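# Test pump bottles, tray the faulty ones

## Task

Five empty pump bottles stand on the table, and one or two of them have a broken pump whose head stays pressed down instead of springing back after being pushed. Test them, place every broken one in the grey tray, and leave every working one upright on the table top, not in the tray. Placements count only if they hold without the robot's support, so open the grippers and move the arms away at the end, and everything must stop moving shortly after you finish.

## Robot and tools

Robot: two six-joint UFACTORY-style arms (uf850) with parallel-jaw grippers, named left_arm and right_arm. Root links in the scene frame: left_arm at (+0.064, +0.308, 0) m, quat_wxyz (+1.000, 0, 0, -0.011); right_arm at (+0.035, -0.390, 0) m, quat_wxyz (+1.000, 0, 0, +0.009). Scene frame: origin on the table surface midway between the arms, +z up, +x pointing away from the robot over the table, +y toward left_arm. The arm names do not refer to image sides.

execute_actions takes "actions", a list holding one item or none, plus optional "pictures" (boolean). An empty list sends nothing and returns the state with camera images. A motion item is {"rows": [[...]], "steps": n} with n from 5 to 15 (default 15). Each step lasts 1/30 s and uses one row; if rows run out, the final row is reused. A wait item is {"steps": n} with n up to 300 and no rows; it sends nothing new and returns after that many steps since the previous result, your reply time included. Images come back only with an empty list or "pictures": true. A refused call moves nothing.

Row layout: always 14 numbers, one list covering both arms. First left_arm: six absolute joint targets in radians (waist, shoulder, elbow, forearm roll, wrist pitch, wrist roll), then its gripper opening; then the same seven for right_arm. Send unchanged values for an arm you want still. Joint ranges: waist -6.283..6.283, shoulder -2.304..2.304, elbow -4.224..0.061, forearm roll -6.283..6.283, wrist pitch -2.164..2.164, wrist roll -6.283..6.283. A target more than 0.010 rad beyond a range end, and farther out than the last reported angle, gets the call refused; true ends may differ from the listed ones by up to 0.010 rad, and a joint asked past its true end stops there, reported as "joint sent to its limit" (possibly about an earlier action). Opening is an absolute value in [-1, 1]: +1 fully open, -1 closed.

Motion limits: joint targets advance at most 3.14 rad/s, with 0.16 s to accelerate from rest, and all joints of an arm are slowed together so they finish at once. Each step's target stays within 0.623 rad of the measured angle, and if the targets would put the gripper over 70 mm from where it is now, they are pulled back toward the current angles. Large moves therefore need several calls. After each call the arms keep heading for the last row while you think or wait, until they settle or a step is HELD. Each action's result is taken 5 steps before its end; those remaining steps run during your reply.

Result contents: a state line per arm (left_arm: ... | right_arm: ...) giving end_effector_position in metres, end_effector_quat_wxyz and linear/angular velocities in the scene frame; the printed position can be off, more so at long reach. Joint positions and Joint velocities list each arm's six joints (rad, rad/s) and then the pad gap in metres (0.084 when fully open). grip_measured is the measured opening on the command scale. Joint torques are total drive outputs with offsets and noise, not contact forces. "joint command not followed" means a clearance check altered or blocked targets on some steps; HELD marks steps where your row was partly or wholly not sent. MOTOR HOT warns from 65 °C; at 80 °C an OVER-TEMPERATURE FAULT brakes that arm until it cools. TORQUE FAULT: if contact torque hits a joint's limit (waist 56.4, shoulder 56.4, elbow 47, forearm roll 25.3, wrist pitch 17.8, wrist roll 17.8 N m, held weight included), the arm backs off, pauses 10 s and drops the rest of the call.

Gripper: fingers extend along its +z axis and close along its y axis. end_effector_position is the point between the pads when closed, roughly 2 cm short of the fingertips; closing pushes the tips about 10 mm farther along +z. To hold something, command an opening well under grip_measured; a bigger gap means a harder squeeze, up to about 24 N per pad for objects up to about 6 cm wide. Closing fast can press harder and may spring the fingers open. Commanding the read grip_measured still grips lightly; wider parts may slip.

zoom_image: {"camera": one of cam_head_left, cam_head_right, cam_left_wrist, cam_right_wrist, "region": [x0, y0, x1, y1]} in pixels of that camera's latest 672x504 image, top-left origin, at most 504 by 504. Wrist camera frames: +z forward, +x right, +y down in the image. read_manual returns only licence texts and moves nothing. finished_scene {"scene": number} ends and grades the current scene irreversibly.

Cautions: press pump heads gently and watch whether they rise again; do not knock bottles over or off the table, drop them, slam them, or push hard. Keep the arms from striking or pressing each other. Brief outside tugs on held parts or pushes on loose items may happen. Set bottles down upright, release, and withdraw so nothing is left moving or supported by a gripper.

Each tool is called in YAML: its name, and indented under it one key for each argument.

## Session

execute_actions:
  actions: []

Scene clock: 0.00 s of 5100.00 s.
left_arm: end_effector_position=(+0.1246, +0.0125, +0.2449) grip_measured=+1.00 end_effector_quat_wxyz=(-0.039, +0.045, +0.996, +0.065) end_effector_velocity=(-0.000, -0.000, +0.000) end_effector_angular_velocity=(-0.001, +0.000, -0.000) | right_arm: end_effector_position=(+0.6358, -0.3762, +0.2514) grip_measured=+1.00 end_effector_quat_wxyz=(-0.001, +1.000, +0.010, +0.001) end_effector_velocity=(-0.000, -0.000, -0.001) end_effector_angular_velocity=(-0.001, +0.001, -0.000)
Joint positions: left_arm=[-1.316  0.07  -0.531 -0.057 -0.748  1.94   0.084] | right_arm=[ 0.003 -0.53  -1.292  0.003 -0.759 -0.001  0.084]
Joint velocities: left_arm=[-0.001  0.001  0.    -0.001  0.     0.    -0.   ] | right_arm=[-0.001 -0.001  0.    -0.001  0.    -0.     0.   ]
Joint torques (N m, as the arm reports them, + toward a larger angle): no reading

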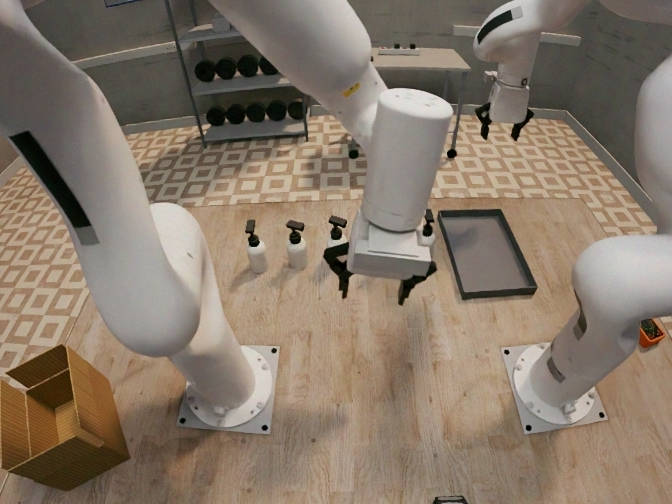

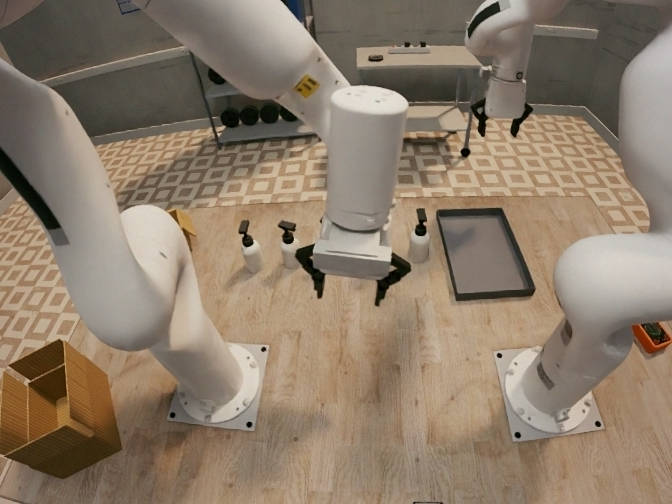

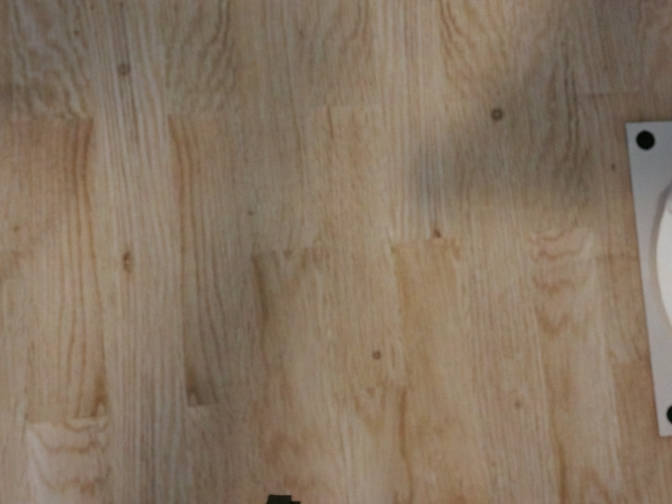

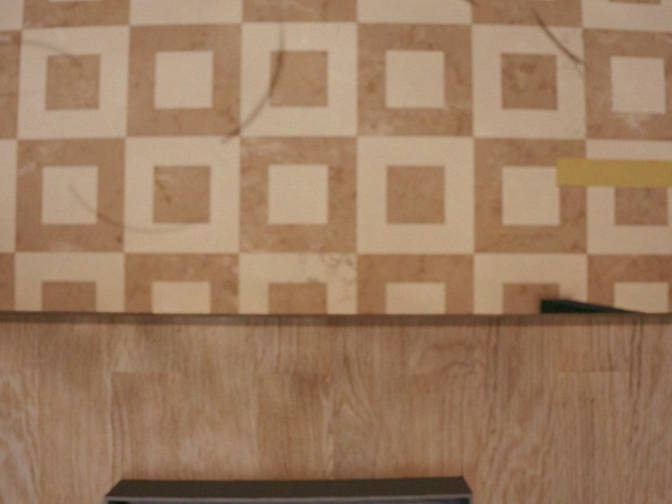

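execute_actions:
  actions:
    - {"rows":[[-1.0,0.07,-0.75,0,-0.82,1.0,-1,0.003,-0.53,-1.292,0,-0.759,0,-1],[-1.0,0.07,-0.75,0,-0.82,1.0,-1,0.003,-0.53,-1.292,0,-0.759,0,-1],[-1.0,0.07,-0.75,0,-0.82,1.0,-1,0.003,-0.53,-1.292,0,-0.759,0,-1],[-1.0,0.07,-0.75,0,-0.82,1.0,-1,0.003,-0.53,-1.292,0,-0.759,0,-1],[-1.0,0.07,-0.75,0,-0.82,1.0,-1,0.003,-0.53,-1.292,0,-0.759,0,-1],[-1.0,0.07,-0.75,0,-0.82,1.0,-1,0.003,-0.53,-1.292,0,-0.759,0,-1],[-0.25,0.056,-0.817,0,-0.873,-0.27,-1,0.003,-0.53,-1.292,0,-0.759,0,-1]]}

execute_actions:
  actions:
    - {"steps":15}

execute_actions:
  actions:
    - {"rows":[[-0.25,0.056,-0.817,0,-0.873,-0.27,-1,0.592,-0.208,-1.099,0,-0.891,0.6,-1]]}

execute_actions:
  actions:
    - {"steps":32}
  pictures: true

Scene clock: 0.70 s of 5100.00 s.
left_arm: end_effector_position=(+0.1979, -0.0073, +0.2814) grip_measured=-0.45 end_effector_quat_wxyz=(-0.020, -0.193, +0.980, +0.037) end_effector_velocity=(+0.387, +0.055, +0.106) end_effector_angular_velocity=(-0.040, -0.124, +1.913) | right_arm: end_effector_position=(+0.6358, -0.3767, +0.2514) grip_measured=-0.45 end_effector_quat_wxyz=(-0.000, +1.000, +0.011, +0.001) end_effector_velocity=(-0.000, -0.001, -0.000) end_effector_angular_velocity=(-0.001, +0.001, +0.001)
Joint positions: left_arm=[-1.131  0.069 -0.634 -0.033 -0.785  1.624  0.024] | right_arm=[ 0.003 -0.53  -1.292  0.    -0.759 -0.     0.024]
Joint velocities: left_arm=[ 1.076 -0.033 -0.308  0.045 -0.167 -0.878 -0.202] | right_arm=[-0.001  0.     0.001 -0.002  0.     0.    -0.201]
Joint torques (N m, as the arm reports them, + toward a larger angle): left_arm=[  2.18   9.06 -21.12   1.65   0.16   0.03] | right_arm=[  1.47  47.13 -30.17   2.57  -0.41  -0.71]
Steps of this call (steps 1 to 11: nothing new was sent; steps 12 to 21: the first 10 steps of this action). Readings (joint positions):
12: left_arm=[-1.316 0.070 -0.531 -0.057 -0.748 1.940] | right_arm=[0.003 -0.530 -1.292 0.003 -0.759 -0.001]
13: left_arm=[-1.314 0.070 -0.532 -0.056 -0.749 1.936] | right_arm=[0.003 -0.530 -1.292 0.002 -0.759 -0.001]
15: left_arm=[-1.295 0.070 -0.545 -0.053 -0.753 1.897] | right_arm=[0.003 -0.530 -1.292 0.001 -0.759 -0.000]
19: left_arm=[-1.199 0.070 -0.610 -0.037 -0.774 1.701] | right_arm=[0.003 -0.530 -1.292 0.000 -0.759 -0.000]
21: the state above

Scene clock: 1.20 s of 5100.00 s.
left_arm: end_effector_position=(+0.3683, +0.0798, +0.3237) grip_measured=-1.00 end_effector_quat_wxyz=(-0.008, -0.656, +0.754, +0.014) end_effector_velocity=(+0.265, +0.262, +0.067) end_effector_angular_velocity=(+0.011, -0.092, +2.304) | right_arm: end_effector_position=(+0.6358, -0.3767, +0.2514) grip_measured=-1.00 end_effector_quat_wxyz=(-0.000, +1.000, +0.011, +0.002) end_effector_velocity=(+0.000, +0.000, +0.000) end_effector_angular_velocity=(-0.000, -0.001, +0.000)
Joint positions: left_arm=[-0.617  0.061 -0.749 -0.012 -0.841  1.08   0.   ] | right_arm=[ 0.003 -0.53  -1.292  0.    -0.759 -0.     0.   ]
Joint velocities: left_arm=[ 0.954 -0.012 -0.176  0.031 -0.084 -1.373  0.   ] | right_arm=[ 0.     0.    -0.001 -0.     0.     0.     0.   ]
Joint torques (N m, as the arm reports them, + toward a larger angle): left_arm=[  2.66   9.03 -21.06   1.96   0.29  -0.48] | right_arm=[  1.08  47.02 -30.43   2.41  -0.33  -0.77]
Kept back: nothing.
Steps of this call (steps 1 to 5: the last 5 steps of your previous action; steps 6 to 15: the robot went on to your last target). Readings (joint positions):
1: left_arm=[-1.096 0.068 -0.644 -0.031 -0.791 1.595] | right_arm=[0.003 -0.530 -1.292 0.000 -0.759 -0.000]
2: left_arm=[-1.062 0.067 -0.655 -0.029 -0.795 1.563] | right_arm=[0.003 -0.530 -1.292 0.000 -0.759 -0.000]
4: left_arm=[-0.993 0.066 -0.674 -0.026 -0.805 1.493] | right_arm=[0.003 -0.530 -1.292 0.000 -0.759 -0.000]
8: left_arm=[-0.852 0.064 -0.706 -0.020 -0.820 1.353] | right_arm=[0.003 -0.530 -1.292 0.000 -0.759 -0.000]
15: the state above

Scene clock: 1.53 s of 5100.00 s.
left_arm: end_effector_position=(+0.4353, +0.1700, +0.3440) grip_measured=-1.00 end_effector_quat_wxyz=(+0.001, +0.928, -0.373, -0.003) end_effector_velocity=(+0.125, +0.234, +0.048) end_effector_angular_velocity=(+0.015, -0.062, +3.429) | right_arm: end_effector_position=(+0.5988, -0.2765, +0.2847) grip_measured=-1.00 end_effector_quat_wxyz=(-0.000, +1.000, +0.009, +0.001) end_effector_velocity=(-0.184, +0.376, +0.127) end_effector_angular_velocity=(+0.002, +0.001, -0.005)
Joint positions: left_arm=[-0.334  0.057 -0.801 -0.003 -0.866  0.411  0.   ] | right_arm=[ 0.18  -0.433 -1.234  0.    -0.799  0.18   0.   ]
Joint velocities: left_arm=[ 0.654 -0.006 -0.121  0.021 -0.056 -2.79   0.   ] | right_arm=[ 0.704  0.385  0.228  0.001 -0.157  0.708  0.   ]
Joint torques (N m, as the arm reports them, + toward a larger angle): left_arm=[ -1.71  10.49 -19.26   2.66   0.11  -0.32] | right_arm=[  0.37  41.9  -30.49   2.36  -0.36  -0.74]
Steps of this call (steps 1 to 10: the first 10 steps of this action). Readings (joint positions):
1: left_arm=[-0.585 0.060 -0.755 -0.011 -0.844 1.032] | right_arm=[0.003 -0.530 -1.292 0.000 -0.759 0.000]
2: left_arm=[-0.554 0.060 -0.761 -0.010 -0.846 0.982] | right_arm=[0.005 -0.529 -1.291 -0.000 -0.760 0.004]
4: left_arm=[-0.494 0.059 -0.772 -0.008 -0.852 0.870] | right_arm=[0.037 -0.511 -1.279 -0.000 -0.767 0.039]
8: left_arm=[-0.383 0.058 -0.792 -0.004 -0.861 0.590] | right_arm=[0.133 -0.459 -1.249 0.000 -0.788 0.133]
10: the state above

Scene clock: 2.60 s of 5100.00 s.
left_arm: end_effector_position=(+0.4501, +0.2009, +0.3501) grip_measured=-1.00 end_effector_quat_wxyz=(+0.000, +1.000, -0.001, -0.000) end_effector_velocity=(-0.000, -0.000, -0.001) end_effector_angular_velocity=(+0.000, +0.002, +0.000) | right_arm: end_effector_position=(+0.4502, -0.0997, +0.3499) grip_measured=-1.00 end_effector_quat_wxyz=(+0.000, +1.000, +0.005, -0.000) end_effector_velocity=(-0.001, +0.000, +0.000) end_effector_angular_velocity=(-0.000, -0.000, +0.001)
Joint positions: left_arm=[-0.25   0.056 -0.817 -0.    -0.873 -0.27   0.   ] | right_arm=[ 0.592 -0.208 -1.099 -0.    -0.891  0.6    0.   ]
Joint velocities: left_arm=[-0.001 -0.002 -0.    -0.    -0.    -0.001  0.   ] | right_arm=[ 0.002  0.001  0.002 -0.     0.     0.001  0.   ]
Joint torques (N m, as the arm reports them, + toward a larger angle): left_arm=[  1.39  12.13 -22.61   2.69   0.41  -0.06] | right_arm=[  0.25  33.72 -31.59   2.79  -0.4   -0.73]
Kept back: nothing.
Steps of this call (steps 1 to 5: the last 5 steps of your previous action; steps 6 to 32: the robot went on to your last target). Readings (joint positions):
1: left_arm=[-0.314 0.057 -0.805 -0.002 -0.867 0.317] | right_arm=[0.203 -0.420 -1.226 0.000 -0.804 0.204]
2: left_arm=[-0.298 0.057 -0.808 -0.002 -0.869 0.221] | right_arm=[0.227 -0.407 -1.219 0.000 -0.809 0.228]
4: left_arm=[-0.275 0.056 -0.812 -0.001 -0.871 0.036] | right_arm=[0.274 -0.382 -1.203 0.000 -0.820 0.276]
8: left_arm=[-0.256 0.056 -0.816 -0.000 -0.873 -0.195] | right_arm=[0.371 -0.329 -1.172 0.000 -0.841 0.374]
32: the state above

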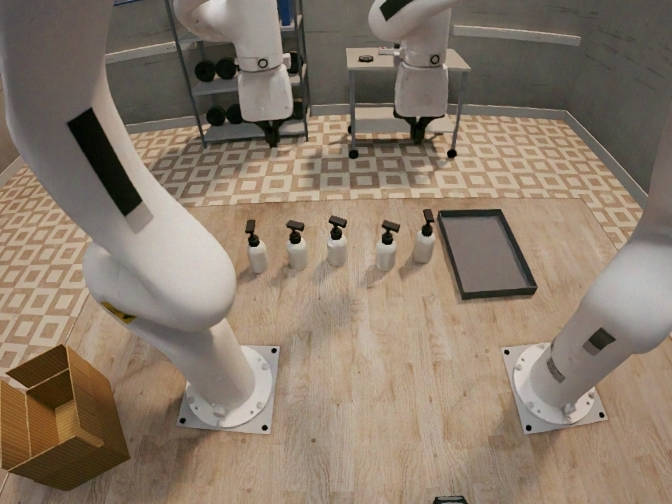

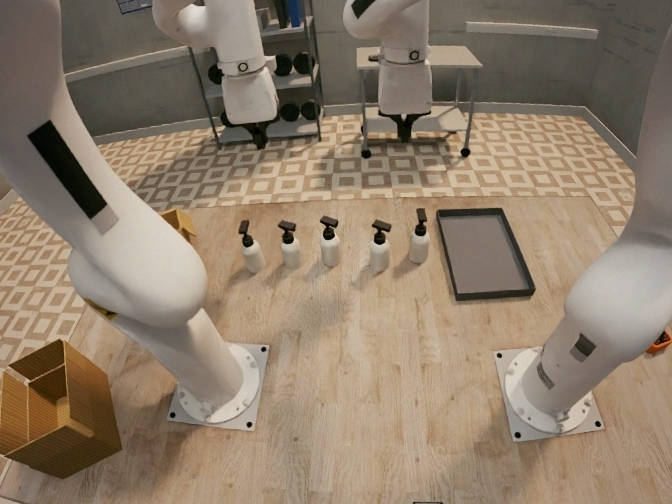

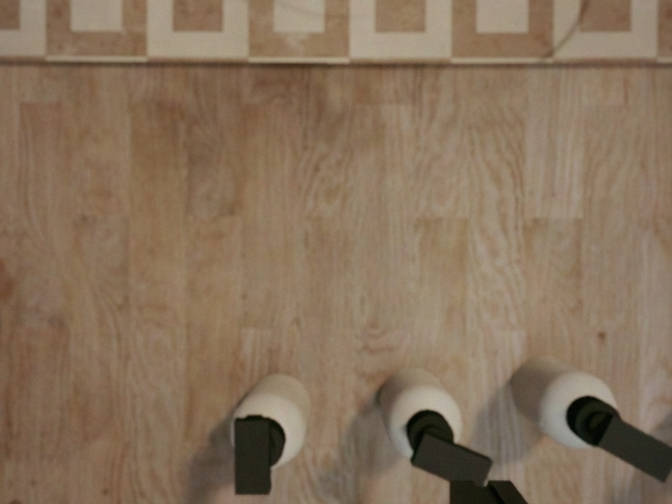

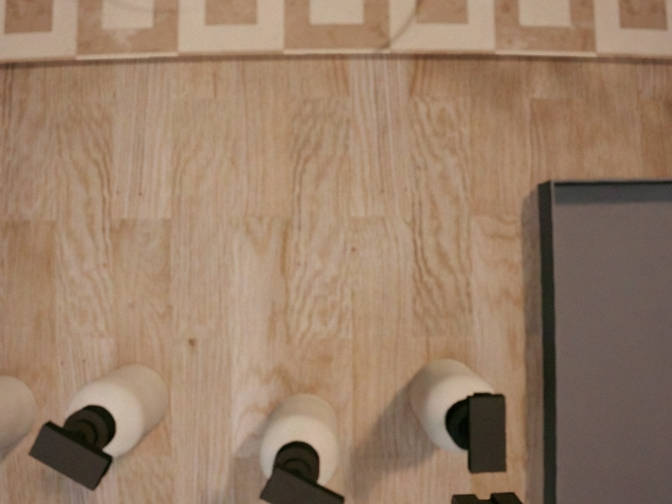

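execute_actions:
  actions:
    - {"rows":[[-0.336,-0.094,-0.591,0,-0.497,-0.357,-1,0.748,-0.381,-0.955,0,-0.574,0.754,-1]]}

execute_actions:
  actions:
    - {"steps":22}
  pictures: true

Scene clock: 3.40 s of 5100.00 s.
left_arm: end_effector_position=(+0.4310, +0.1838, +0.2527) grip_measured=-1.00 end_effector_quat_wxyz=(-0.000, +1.000, -0.000, -0.000) end_effector_velocity=(-0.130, -0.053, -0.391) end_effector_angular_velocity=(+0.003, +0.006, -0.000) | right_arm: end_effector_position=(+0.4207, -0.0579, +0.2554) grip_measured=-1.00 end_effector_quat_wxyz=(+0.000, +1.000, +0.006, -0.000) end_effector_velocity=(-0.158, +0.138, -0.376) end_effector_angular_velocity=(-0.006, +0.006, +0.010)
Joint positions: left_arm=[-0.306 -0.042 -0.67  -0.    -0.629 -0.326  0.   ] | right_arm=[ 0.692 -0.32  -1.006  0.    -0.687  0.699  0.   ]
Joint velocities: left_arm=[-0.237 -0.412  0.621  0.001  1.026 -0.237  0.   ] | right_arm=[ 0.409 -0.452  0.378  0.     0.822  0.399  0.   ]
Joint torques (N m, as the arm reports them, + toward a larger angle): left_arm=[  5.6   14.45 -18.1    1.9    0.02  -0.41] | right_arm=[  1.64  36.31 -28.26   2.22  -0.49  -0.6 ]
Steps of this call (steps 1 to 14: the robot went on to your last target; steps 15 to 24: the first 10 steps of this action). Readings (joint positions):
15: left_arm=[-0.250 0.056 -0.817 0.000 -0.873 -0.270] | right_arm=[0.592 -0.208 -1.099 -0.000 -0.891 0.600]
16: left_arm=[-0.251 0.055 -0.816 0.000 -0.869 -0.271] | right_arm=[0.593 -0.209 -1.098 -0.000 -0.887 0.602]
18: left_arm=[-0.259 0.042 -0.795 0.000 -0.831 -0.280] | right_arm=[0.610 -0.227 -1.084 -0.000 -0.851 0.620]
22: left_arm=[-0.290 -0.015 -0.711 -0.000 -0.697 -0.311] | right_arm=[0.665 -0.290 -1.031 0.000 -0.742 0.672]
24: the state above

Scene clock: 4.13 s of 5100.00 s.
left_arm: end_effector_position=(+0.4119, +0.1784, +0.2049) grip_measured=-1.00 end_effector_quat_wxyz=(+0.000, +1.000, -0.000, +0.000) end_effector_velocity=(+0.000, -0.000, -0.000) end_effector_angular_velocity=(-0.001, -0.001, +0.001) | right_arm: end_effector_position=(+0.3973, -0.0413, +0.2054) grip_measured=-1.00 end_effector_quat_wxyz=(-0.000, +1.000, +0.006, +0.000) end_effector_velocity=(-0.001, -0.001, -0.001) end_effector_angular_velocity=(-0.002, +0.002, +0.000)
Joint positions: left_arm=[-0.336 -0.094 -0.591  0.    -0.497 -0.357  0.   ] | right_arm=[ 0.748 -0.381 -0.955  0.    -0.574  0.754  0.   ]
Joint velocities: left_arm=[-0.    -0.     0.    -0.001  0.001 -0.     0.   ] | right_arm=[ 0.    -0.001  0.002 -0.001  0.001  0.     0.   ]
Joint torques (N m, as the arm reports them, + toward a larger angle): left_arm=[  1.79  11.87 -19.72   2.5    0.38  -0.41] | right_arm=[  0.81  38.48 -27.78   2.47  -0.41  -0.71]
Kept back: nothing.
Steps of this call (steps 1 to 5: the last 5 steps of your previous action; steps 6 to 22: the robot went on to your last target). Readings (joint positions):
1: left_arm=[-0.314 -0.055 -0.650 -0.000 -0.595 -0.334] | right_arm=[0.706 -0.335 -0.994 0.000 -0.660 0.712]
2: left_arm=[-0.321 -0.068 -0.631 -0.000 -0.565 -0.341] | right_arm=[0.719 -0.349 -0.982 0.000 -0.634 0.725]
4: left_arm=[-0.329 -0.083 -0.608 -0.000 -0.529 -0.350] | right_arm=[0.735 -0.368 -0.966 -0.000 -0.602 0.740]
8: left_arm=[-0.334 -0.091 -0.596 0.000 -0.504 -0.355] | right_arm=[0.745 -0.377 -0.958 -0.000 -0.581 0.751]
22: the state above

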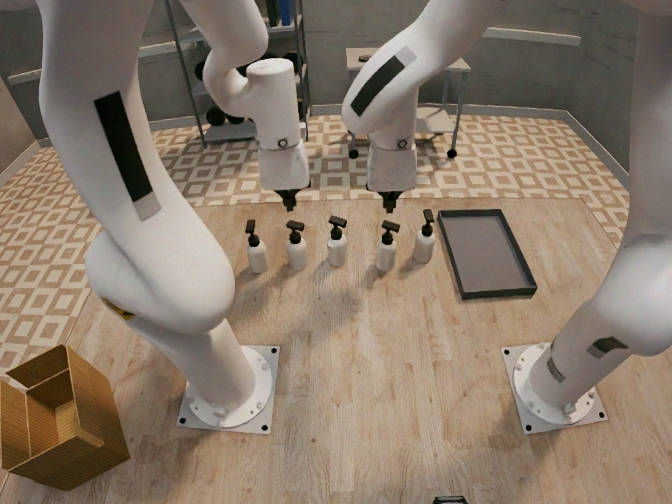

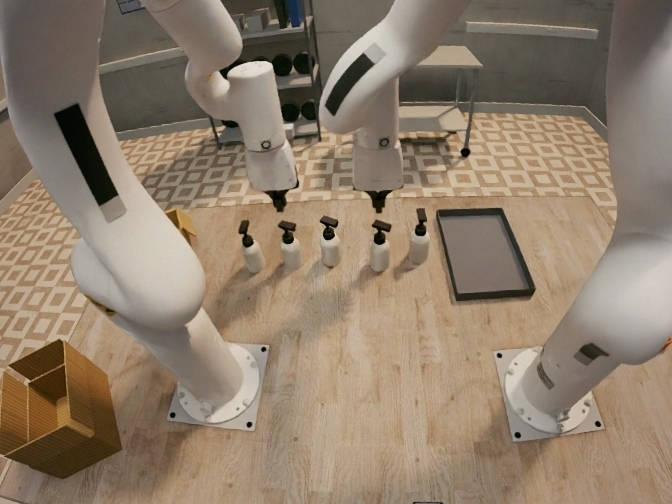

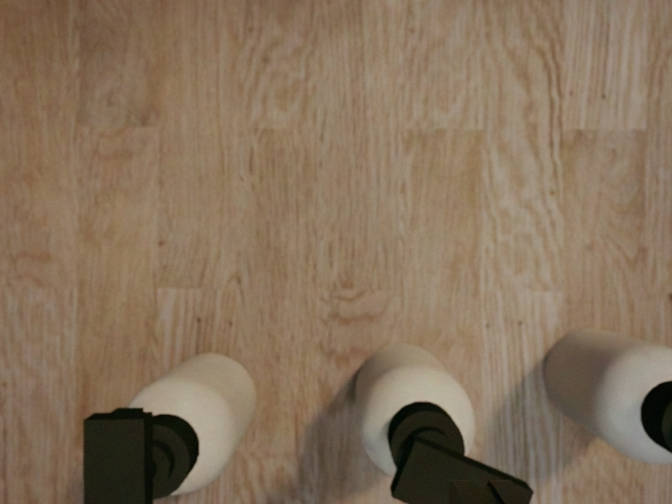

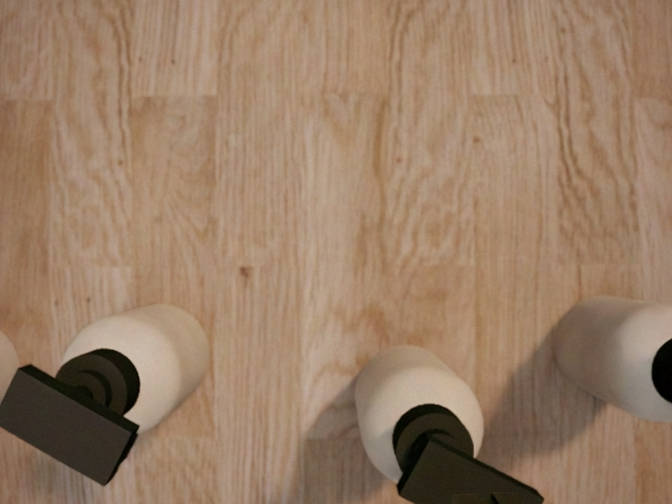

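execute_actions:
  actions:
    - {"rows":[[-0.336,-0.19,-0.575,0,-0.385,-0.357,-1,0.748,-0.453,-0.942,0,-0.489,0.754,-1],[-0.336,-0.19,-0.575,0,-0.385,-0.357,-1,0.748,-0.453,-0.942,0,-0.489,0.754,-1],[-0.336,-0.19,-0.575,0,-0.385,-0.357,-1,0.748,-0.453,-0.942,0,-0.489,0.754,-1],[-0.336,-0.19,-0.575,0,-0.385,-0.357,-1,0.748,-0.453,-0.942,0,-0.489,0.754,-1],[-0.336,-0.224,-0.57,0,-0.346,-0.357,-1,0.748,-0.479,-0.937,0,-0.458,0.754,-1]]}

execute_actions:
  actions:
    - {"steps":10}

Scene clock: 4.73 s of 5100.00 s.
left_arm: end_effector_position=(+0.4117, +0.1785, +0.1543) grip_measured=-1.00 end_effector_quat_wxyz=(-0.001, +1.000, -0.000, -0.002) end_effector_velocity=(+0.009, -0.004, -0.049) end_effector_angular_velocity=(-0.014, -0.036, +0.000) | right_arm: end_effector_position=(+0.3972, -0.0413, +0.1543) grip_measured=-1.00 end_effector_quat_wxyz=(+0.001, +1.000, +0.006, -0.001) end_effector_velocity=(+0.006, +0.006, -0.045) end_effector_angular_velocity=(+0.021, -0.021, -0.001)
Joint positions: left_arm=[-0.336 -0.213 -0.571 -0.    -0.361 -0.357  0.   ] | right_arm=[ 0.748 -0.471 -0.938 -0.    -0.469  0.754  0.   ]
Joint velocities: left_arm=[-0.    -0.124  0.01  -0.001  0.172  0.001  0.   ] | right_arm=[ 0.001 -0.085  0.007  0.002  0.121  0.     0.   ]
Joint torques (N m, as the arm reports them, + toward a larger angle): left_arm=[  1.36  17.21 -15.97   1.65   0.26  -0.49] | right_arm=[  0.5   43.36 -26.14   2.37  -0.46  -0.72]
Steps of this call (steps 1 to 8: the robot went on to your last target; steps 9 to 18: the first 10 steps of this action). Readings (joint positions):
9: left_arm=[-0.336 -0.094 -0.591 0.000 -0.497 -0.357] | right_arm=[0.748 -0.381 -0.955 0.000 -0.574 0.754]
10: left_arm=[-0.336 -0.096 -0.591 0.000 -0.493 -0.357] | right_arm=[0.748 -0.383 -0.955 0.000 -0.571 0.754]
12: left_arm=[-0.336 -0.124 -0.587 0.000 -0.458 -0.357] | right_arm=[0.748 -0.408 -0.952 0.000 -0.539 0.754]
16: left_arm=[-0.336 -0.199 -0.573 -0.000 -0.379 -0.357] | right_arm=[0.748 -0.461 -0.940 -0.000 -0.482 0.754]
18: the state above

Scene clock: 5.07 s of 5100.00 s.
left_arm: end_effector_position=(+0.4126, +0.1781, +0.1502) grip_measured=-1.00 end_effector_quat_wxyz=(+0.000, +1.000, -0.000, +0.000) end_effector_velocity=(-0.001, -0.000, -0.002) end_effector_angular_velocity=(+0.001, +0.001, -0.002) | right_arm: end_effector_position=(+0.3976, -0.0410, +0.1502) grip_measured=-1.00 end_effector_quat_wxyz=(-0.000, +1.000, +0.006, +0.000) end_effector_velocity=(-0.000, +0.000, -0.002) end_effector_angular_velocity=(+0.000, -0.000, +0.001)
Joint positions: left_arm=[-0.336 -0.223 -0.57   0.    -0.346 -0.357  0.   ] | right_arm=[ 0.748 -0.478 -0.937  0.    -0.459  0.754  0.   ]
Joint velocities: left_arm=[-0.001 -0.005  0.001  0.001  0.005 -0.     0.   ] | right_arm=[ 0.001 -0.004  0.    -0.     0.005  0.     0.   ]
Joint torques (N m, as the arm reports them, + toward a larger angle): left_arm=[  2.05  16.64 -16.91   1.88  -0.02  -0.12] | right_arm=[  1.36  37.48 -23.96   2.12  -0.28  -0.75]
Kept back: nothing.
Steps of this call (steps 1 to 5: the last 5 steps of your previous action; steps 6 to 10: the robot went on to your last target). Readings (joint positions):
1: left_arm=[-0.336 -0.216 -0.571 -0.000 -0.357 -0.357] | right_arm=[0.748 -0.473 -0.938 -0.000 -0.466 0.754]
2: left_arm=[-0.336 -0.218 -0.571 -0.000 -0.353 -0.357] | right_arm=[0.748 -0.475 -0.938 -0.000 -0.464 0.754]
4: left_arm=[-0.336 -0.221 -0.571 0.000 -0.350 -0.357] | right_arm=[0.748 -0.476 -0.938 0.000 -0.461 0.754]
8: left_arm=[-0.336 -0.223 -0.570 0.000 -0.347 -0.357] | right_arm=[0.748 -0.478 -0.937 0.000 -0.459 0.754]
10: the state above

Go to ~.140, then up.

execute_actions:
  actions:
    - {"rows":[[-0.336,-0.248,-0.566,0,-0.318,-0.357,-1,0.748,-0.497,-0.934,0,-0.437,0.754,-1]],"steps":14}

execute_actions:
  actions:
    - {"rows":[[-0.336,-0.094,-0.591,0,-0.497,-0.357,-1,0.748,-0.381,-0.955,0,-0.574,0.754,-1]]}

execute_actions:
  actions:
    - {"steps":20}
  pictures: true

zoom_image:
  camera: "cam_head_left"
  region: [230,180,470,290]

Scene clock: 5.60 s of 5100.00 s.
left_arm: end_effector_position=(+0.4135, +0.1778, +0.1424) grip_measured=-1.00 end_effector_quat_wxyz=(+0.001, +1.000, -0.000, +0.001) end_effector_velocity=(-0.000, +0.000, -0.006) end_effector_angular_velocity=(-0.000, -0.003, -0.003) | right_arm: end_effector_position=(+0.3988, -0.0397, +0.1442) grip_measured=-1.00 end_effector_quat_wxyz=(-0.002, +1.000, +0.006, +0.002) end_effector_velocity=(+0.001, +0.000, -0.001) end_effector_angular_velocity=(+0.012, -0.012, -0.002)
Joint positions: left_arm=[-0.336 -0.244 -0.57  -0.    -0.323 -0.357  0.   ] | right_arm=[ 0.748 -0.491 -0.938  0.    -0.442  0.754  0.   ]
Joint velocities: left_arm=[-0.001 -0.014  0.003  0.003  0.02   0.     0.   ] | right_arm=[-0.002  0.003  0.009  0.001  0.023 -0.     0.   ]
Joint torques (N m, as the arm reports them, + toward a larger angle): left_arm=[ 3.38 -3.92 -3.28  1.03  2.22 -0.33] | right_arm=[ 0.43 -6.91  2.51  2.19  2.55 -0.7 ]
Steps of this call (steps 1 to 7: the robot went on to your last target; steps 8 to 16: the first 9 steps of this action). Readings (joint positions):
8: left_arm=[-0.336 -0.224 -0.570 0.000 -0.346 -0.357] | right_arm=[0.748 -0.479 -0.937 0.000 -0.458 0.754]
9: left_arm=[-0.336 -0.226 -0.570 0.000 -0.343 -0.357] | right_arm=[0.748 -0.481 -0.937 0.000 -0.455 0.754]
11: left_arm=[-0.336 -0.238 -0.568 -0.000 -0.330 -0.357] | right_arm=[0.748 -0.488 -0.937 -0.000 -0.447 0.754]
15: left_arm=[-0.336 -0.243 -0.570 -0.000 -0.323 -0.357] | right_arm=[0.748 -0.491 -0.938 0.000 -0.443 0.754]
16: the state above

Scene clock: 6.10 s of 5100.00 s.
left_arm: end_effector_position=(+0.4124, +0.1782, +0.1992) grip_measured=-1.00 end_effector_quat_wxyz=(+0.000, +1.000, -0.000, +0.001) end_effector_velocity=(-0.016, +0.006, +0.052) end_effector_angular_velocity=(+0.016, +0.045, +0.001) | right_arm: end_effector_position=(+0.3975, -0.0410, +0.2001) grip_measured=-1.00 end_effector_quat_wxyz=(-0.001, +1.000, +0.006, +0.001) end_effector_velocity=(-0.010, -0.010, +0.041) end_effector_angular_velocity=(-0.033, +0.034, -0.001)
Joint positions: left_arm=[-0.336 -0.107 -0.588  0.    -0.479 -0.357  0.   ] | right_arm=[ 0.748 -0.389 -0.952 -0.    -0.561  0.754  0.   ]
Joint velocities: left_arm=[ 0.     0.127 -0.016 -0.001 -0.19   0.001  0.   ] | right_arm=[-0.001  0.074 -0.011 -0.001 -0.132  0.     0.   ]
Joint torques (N m, as the arm reports them, + toward a larger angle): left_arm=[  1.97   7.03 -16.56   1.36   0.44  -0.31] | right_arm=[  0.9   32.52 -26.25   2.34  -0.16  -0.74]
Steps of this call (steps 1 to 5: the last 5 steps of your previous action; steps 6 to 15: the first 10 steps of this action). Readings (joint positions):
6: left_arm=[-0.336 -0.245 -0.569 -0.000 -0.320 -0.357] | right_arm=[0.748 -0.490 -0.937 0.000 -0.439 0.754]
7: left_arm=[-0.336 -0.243 -0.569 -0.000 -0.323 -0.357] | right_arm=[0.748 -0.488 -0.937 0.000 -0.441 0.754]
9: left_arm=[-0.336 -0.216 -0.568 -0.000 -0.358 -0.357] | right_arm=[0.748 -0.466 -0.936 -0.000 -0.474 0.754]
13: left_arm=[-0.336 -0.121 -0.586 0.000 -0.461 -0.357] | right_arm=[0.748 -0.398 -0.951 0.000 -0.548 0.754]
15: the state above

Scene clock: 6.77 s of 5100.00 s.
left_arm: end_effector_position=(+0.4118, +0.1784, +0.2048) grip_measured=-1.00 end_effector_quat_wxyz=(-0.000, +1.000, -0.000, -0.000) end_effector_velocity=(-0.000, -0.000, -0.000) end_effector_angular_velocity=(+0.000, -0.001, -0.001) | right_arm: end_effector_position=(+0.3972, -0.0413, +0.2052) grip_measured=-1.00 end_effector_quat_wxyz=(+0.000, +1.000, +0.006, -0.000) end_effector_velocity=(-0.000, +0.000, +0.000) end_effector_angular_velocity=(+0.000, -0.000, +0.000)
Joint positions: left_arm=[-0.336 -0.094 -0.591 -0.    -0.497 -0.357  0.   ] | right_arm=[ 0.748 -0.381 -0.955 -0.    -0.574  0.754  0.   ]
Joint velocities: left_arm=[-0.001  0.     0.     0.001  0.001 -0.     0.   ] | right_arm=[ 0.001  0.    -0.     0.    -0.     0.     0.   ]
Joint torques (N m, as the arm reports them, + toward a larger angle): left_arm=[  3.26  12.22 -18.91   2.3    0.05  -0.62] | right_arm=[  1.09  38.25 -27.79   2.36  -0.47  -0.75]
Kept back: nothing.
Steps of this call (steps 1 to 5: the last 5 steps of your previous action; steps 6 to 20: the robot went on to your last target). Readings (joint positions):
1: left_arm=[-0.336 -0.103 -0.588 0.000 -0.485 -0.357] | right_arm=[0.748 -0.387 -0.953 -0.000 -0.565 0.754]
2: left_arm=[-0.336 -0.101 -0.589 0.000 -0.488 -0.357] | right_arm=[0.748 -0.386 -0.953 -0.000 -0.567 0.754]
4: left_arm=[-0.336 -0.098 -0.589 0.000 -0.493 -0.357] | right_arm=[0.748 -0.384 -0.954 -0.000 -0.571 0.754]
8: left_arm=[-0.336 -0.095 -0.590 -0.000 -0.496 -0.357] | right_arm=[0.748 -0.382 -0.954 -0.000 -0.573 0.754]
20: the state above

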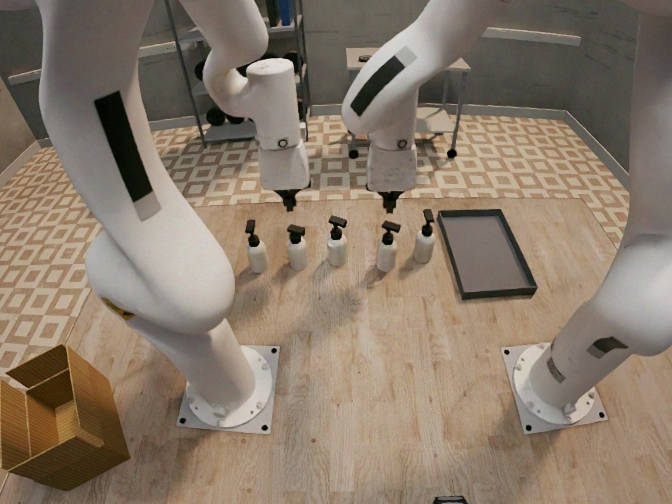

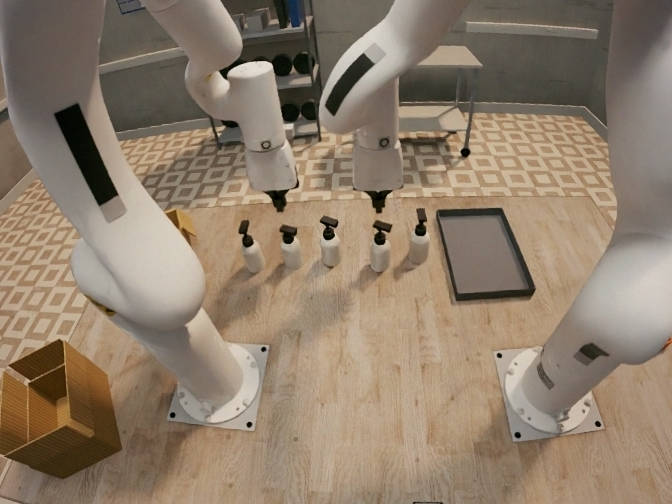

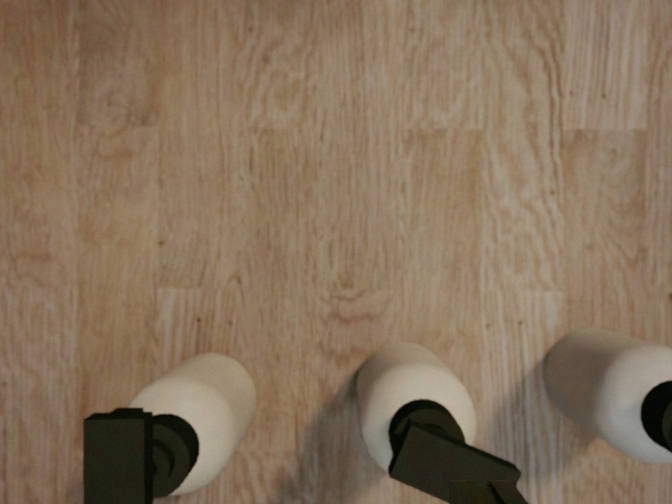

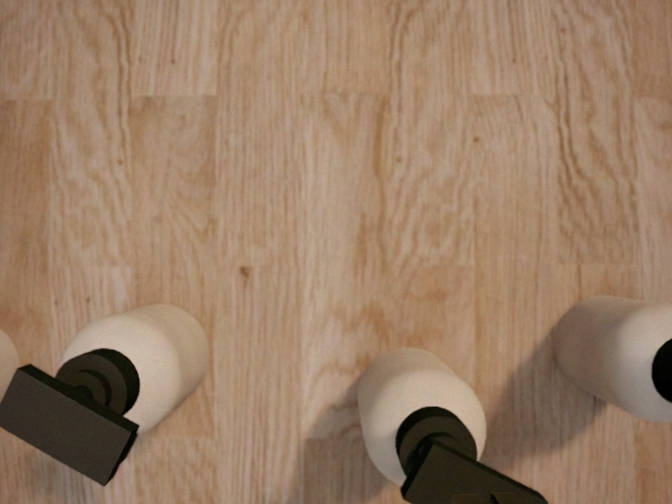

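Region (230, 180, 470, 290) of cam_head_left's 672x504 image, scaled by 2.100, with more detail than that image has; it fills the top 231 rows of this view, and the rest is white.

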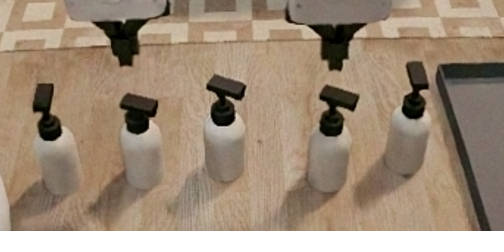

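execute_actions:
  actions:
    - {"rows":[[-0.057,-0.026,-0.518,0,-0.492,-0.079,-1,0.56,-0.298,-0.841,0,-0.543,0.567,-1]]}

execute_actions:
  actions:
    - {"steps":14}
  pictures: true

Scene clock: 7.60 s of 5100.00 s.
left_arm: end_effector_position=(+0.4089, +0.2671, +0.2049) grip_measured=-1.00 end_effector_quat_wxyz=(-0.000, +1.000, +0.002, -0.000) end_effector_velocity=(-0.032, +0.178, -0.002) end_effector_angular_velocity=(+0.000, +0.005, -0.001) | right_arm: end_effector_position=(+0.4217, -0.1269, +0.2054) grip_measured=-1.00 end_effector_quat_wxyz=(+0.000, +1.000, +0.005, -0.000) end_effector_velocity=(+0.017, -0.111, -0.003) end_effector_angular_velocity=(+0.002, +0.000, +0.023)
Joint positions: left_arm=[-0.098 -0.036 -0.529  0.    -0.493 -0.123  0.   ] | right_arm=[ 0.579 -0.306 -0.853 -0.    -0.547  0.588  0.   ]
Joint velocities: left_arm=[ 0.497  0.122  0.134 -0.     0.006  0.498  0.   ] | right_arm=[-0.217  0.098  0.14   0.002  0.042 -0.241  0.   ]
Joint torques (N m, as the arm reports them, + toward a larger angle): left_arm=[-11.68   4.56 -20.66   2.14   0.2   -0.88] | right_arm=[ 10.27  28.21 -31.08   2.81  -0.25  -0.69]
Steps of this call (steps 1 to 15: the robot went on to your last target; steps 16 to 25: the first 10 steps of this action). Readings (joint positions):
16: left_arm=[-0.336 -0.094 -0.591 -0.000 -0.497 -0.357] | right_arm=[0.748 -0.381 -0.955 0.000 -0.574 0.754]
17: left_arm=[-0.333 -0.093 -0.590 -0.000 -0.497 -0.353] | right_arm=[0.745 -0.380 -0.953 0.000 -0.573 0.750]
19: left_arm=[-0.297 -0.085 -0.581 -0.000 -0.496 -0.314] | right_arm=[0.711 -0.364 -0.932 0.000 -0.567 0.714]
23: left_arm=[-0.149 -0.048 -0.542 0.000 -0.494 -0.172] | right_arm=[0.603 -0.317 -0.868 -0.000 -0.551 0.613]
25: the state above

Scene clock: 8.07 s of 5100.00 s.
left_arm: end_effector_position=(+0.4063, +0.2813, +0.2048) grip_measured=-1.00 end_effector_quat_wxyz=(+0.000, +1.000, +0.000, +0.000) end_effector_velocity=(-0.001, +0.002, +0.000) end_effector_angular_velocity=(+0.000, -0.001, +0.003) | right_arm: end_effector_position=(+0.4231, -0.1363, +0.2051) grip_measured=-1.00 end_effector_quat_wxyz=(-0.000, +1.000, +0.006, +0.000) end_effector_velocity=(+0.001, -0.001, +0.000) end_effector_angular_velocity=(+0.000, -0.001, -0.002)
Joint positions: left_arm=[-0.058 -0.026 -0.518 -0.    -0.492 -0.079  0.   ] | right_arm=[ 0.56  -0.298 -0.841  0.    -0.543  0.567  0.   ]
Joint velocities: left_arm=[0.006 0.002 0.002 0.001 0.    0.003 0.   ] | right_arm=[-0.003  0.001  0.001  0.     0.    -0.002  0.   ]
Joint torques (N m, as the arm reports them, + toward a larger angle): left_arm=[  3.74  10.9  -17.53   2.39   0.23  -0.37] | right_arm=[  0.42  34.45 -27.11   2.11  -0.38  -0.76]
Kept back: nothing.
Steps of this call (steps 1 to 5: the last 5 steps of your previous action; steps 6 to 14: the robot went on to your last target). Readings (joint positions):
1: left_arm=[-0.085 -0.032 -0.525 0.000 -0.493 -0.109] | right_arm=[0.573 -0.304 -0.849 -0.000 -0.546 0.582]
2: left_arm=[-0.076 -0.030 -0.523 0.000 -0.493 -0.100] | right_arm=[0.569 -0.302 -0.847 -0.000 -0.545 0.577]
4: left_arm=[-0.067 -0.028 -0.520 -0.000 -0.492 -0.089] | right_arm=[0.565 -0.300 -0.844 0.000 -0.544 0.572]
8: left_arm=[-0.060 -0.027 -0.519 -0.000 -0.492 -0.081] | right_arm=[0.562 -0.299 -0.842 0.000 -0.543 0.568]
14: the state above

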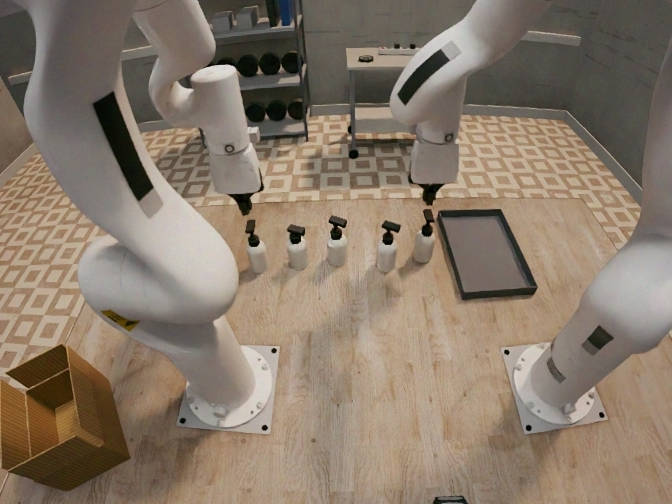

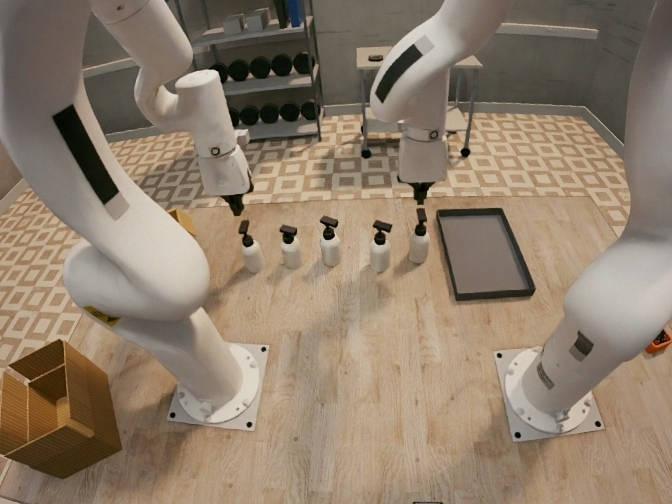

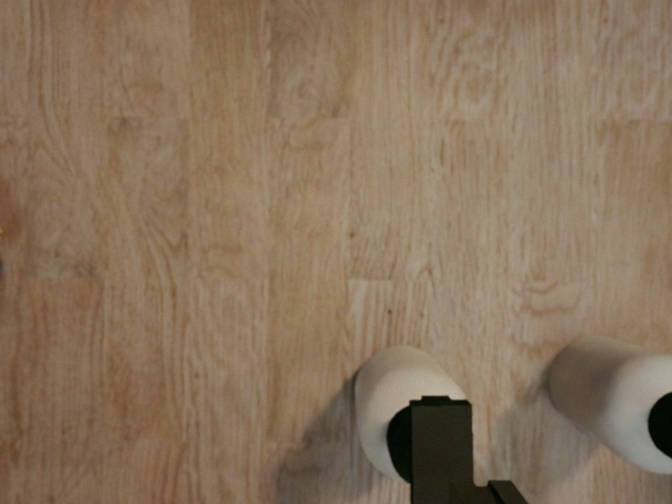

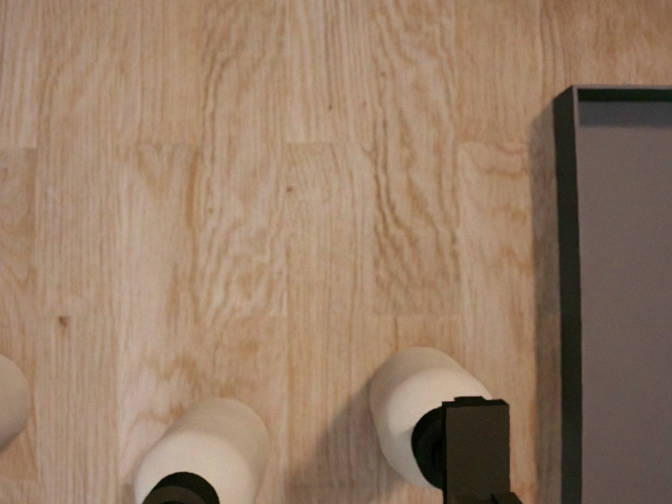

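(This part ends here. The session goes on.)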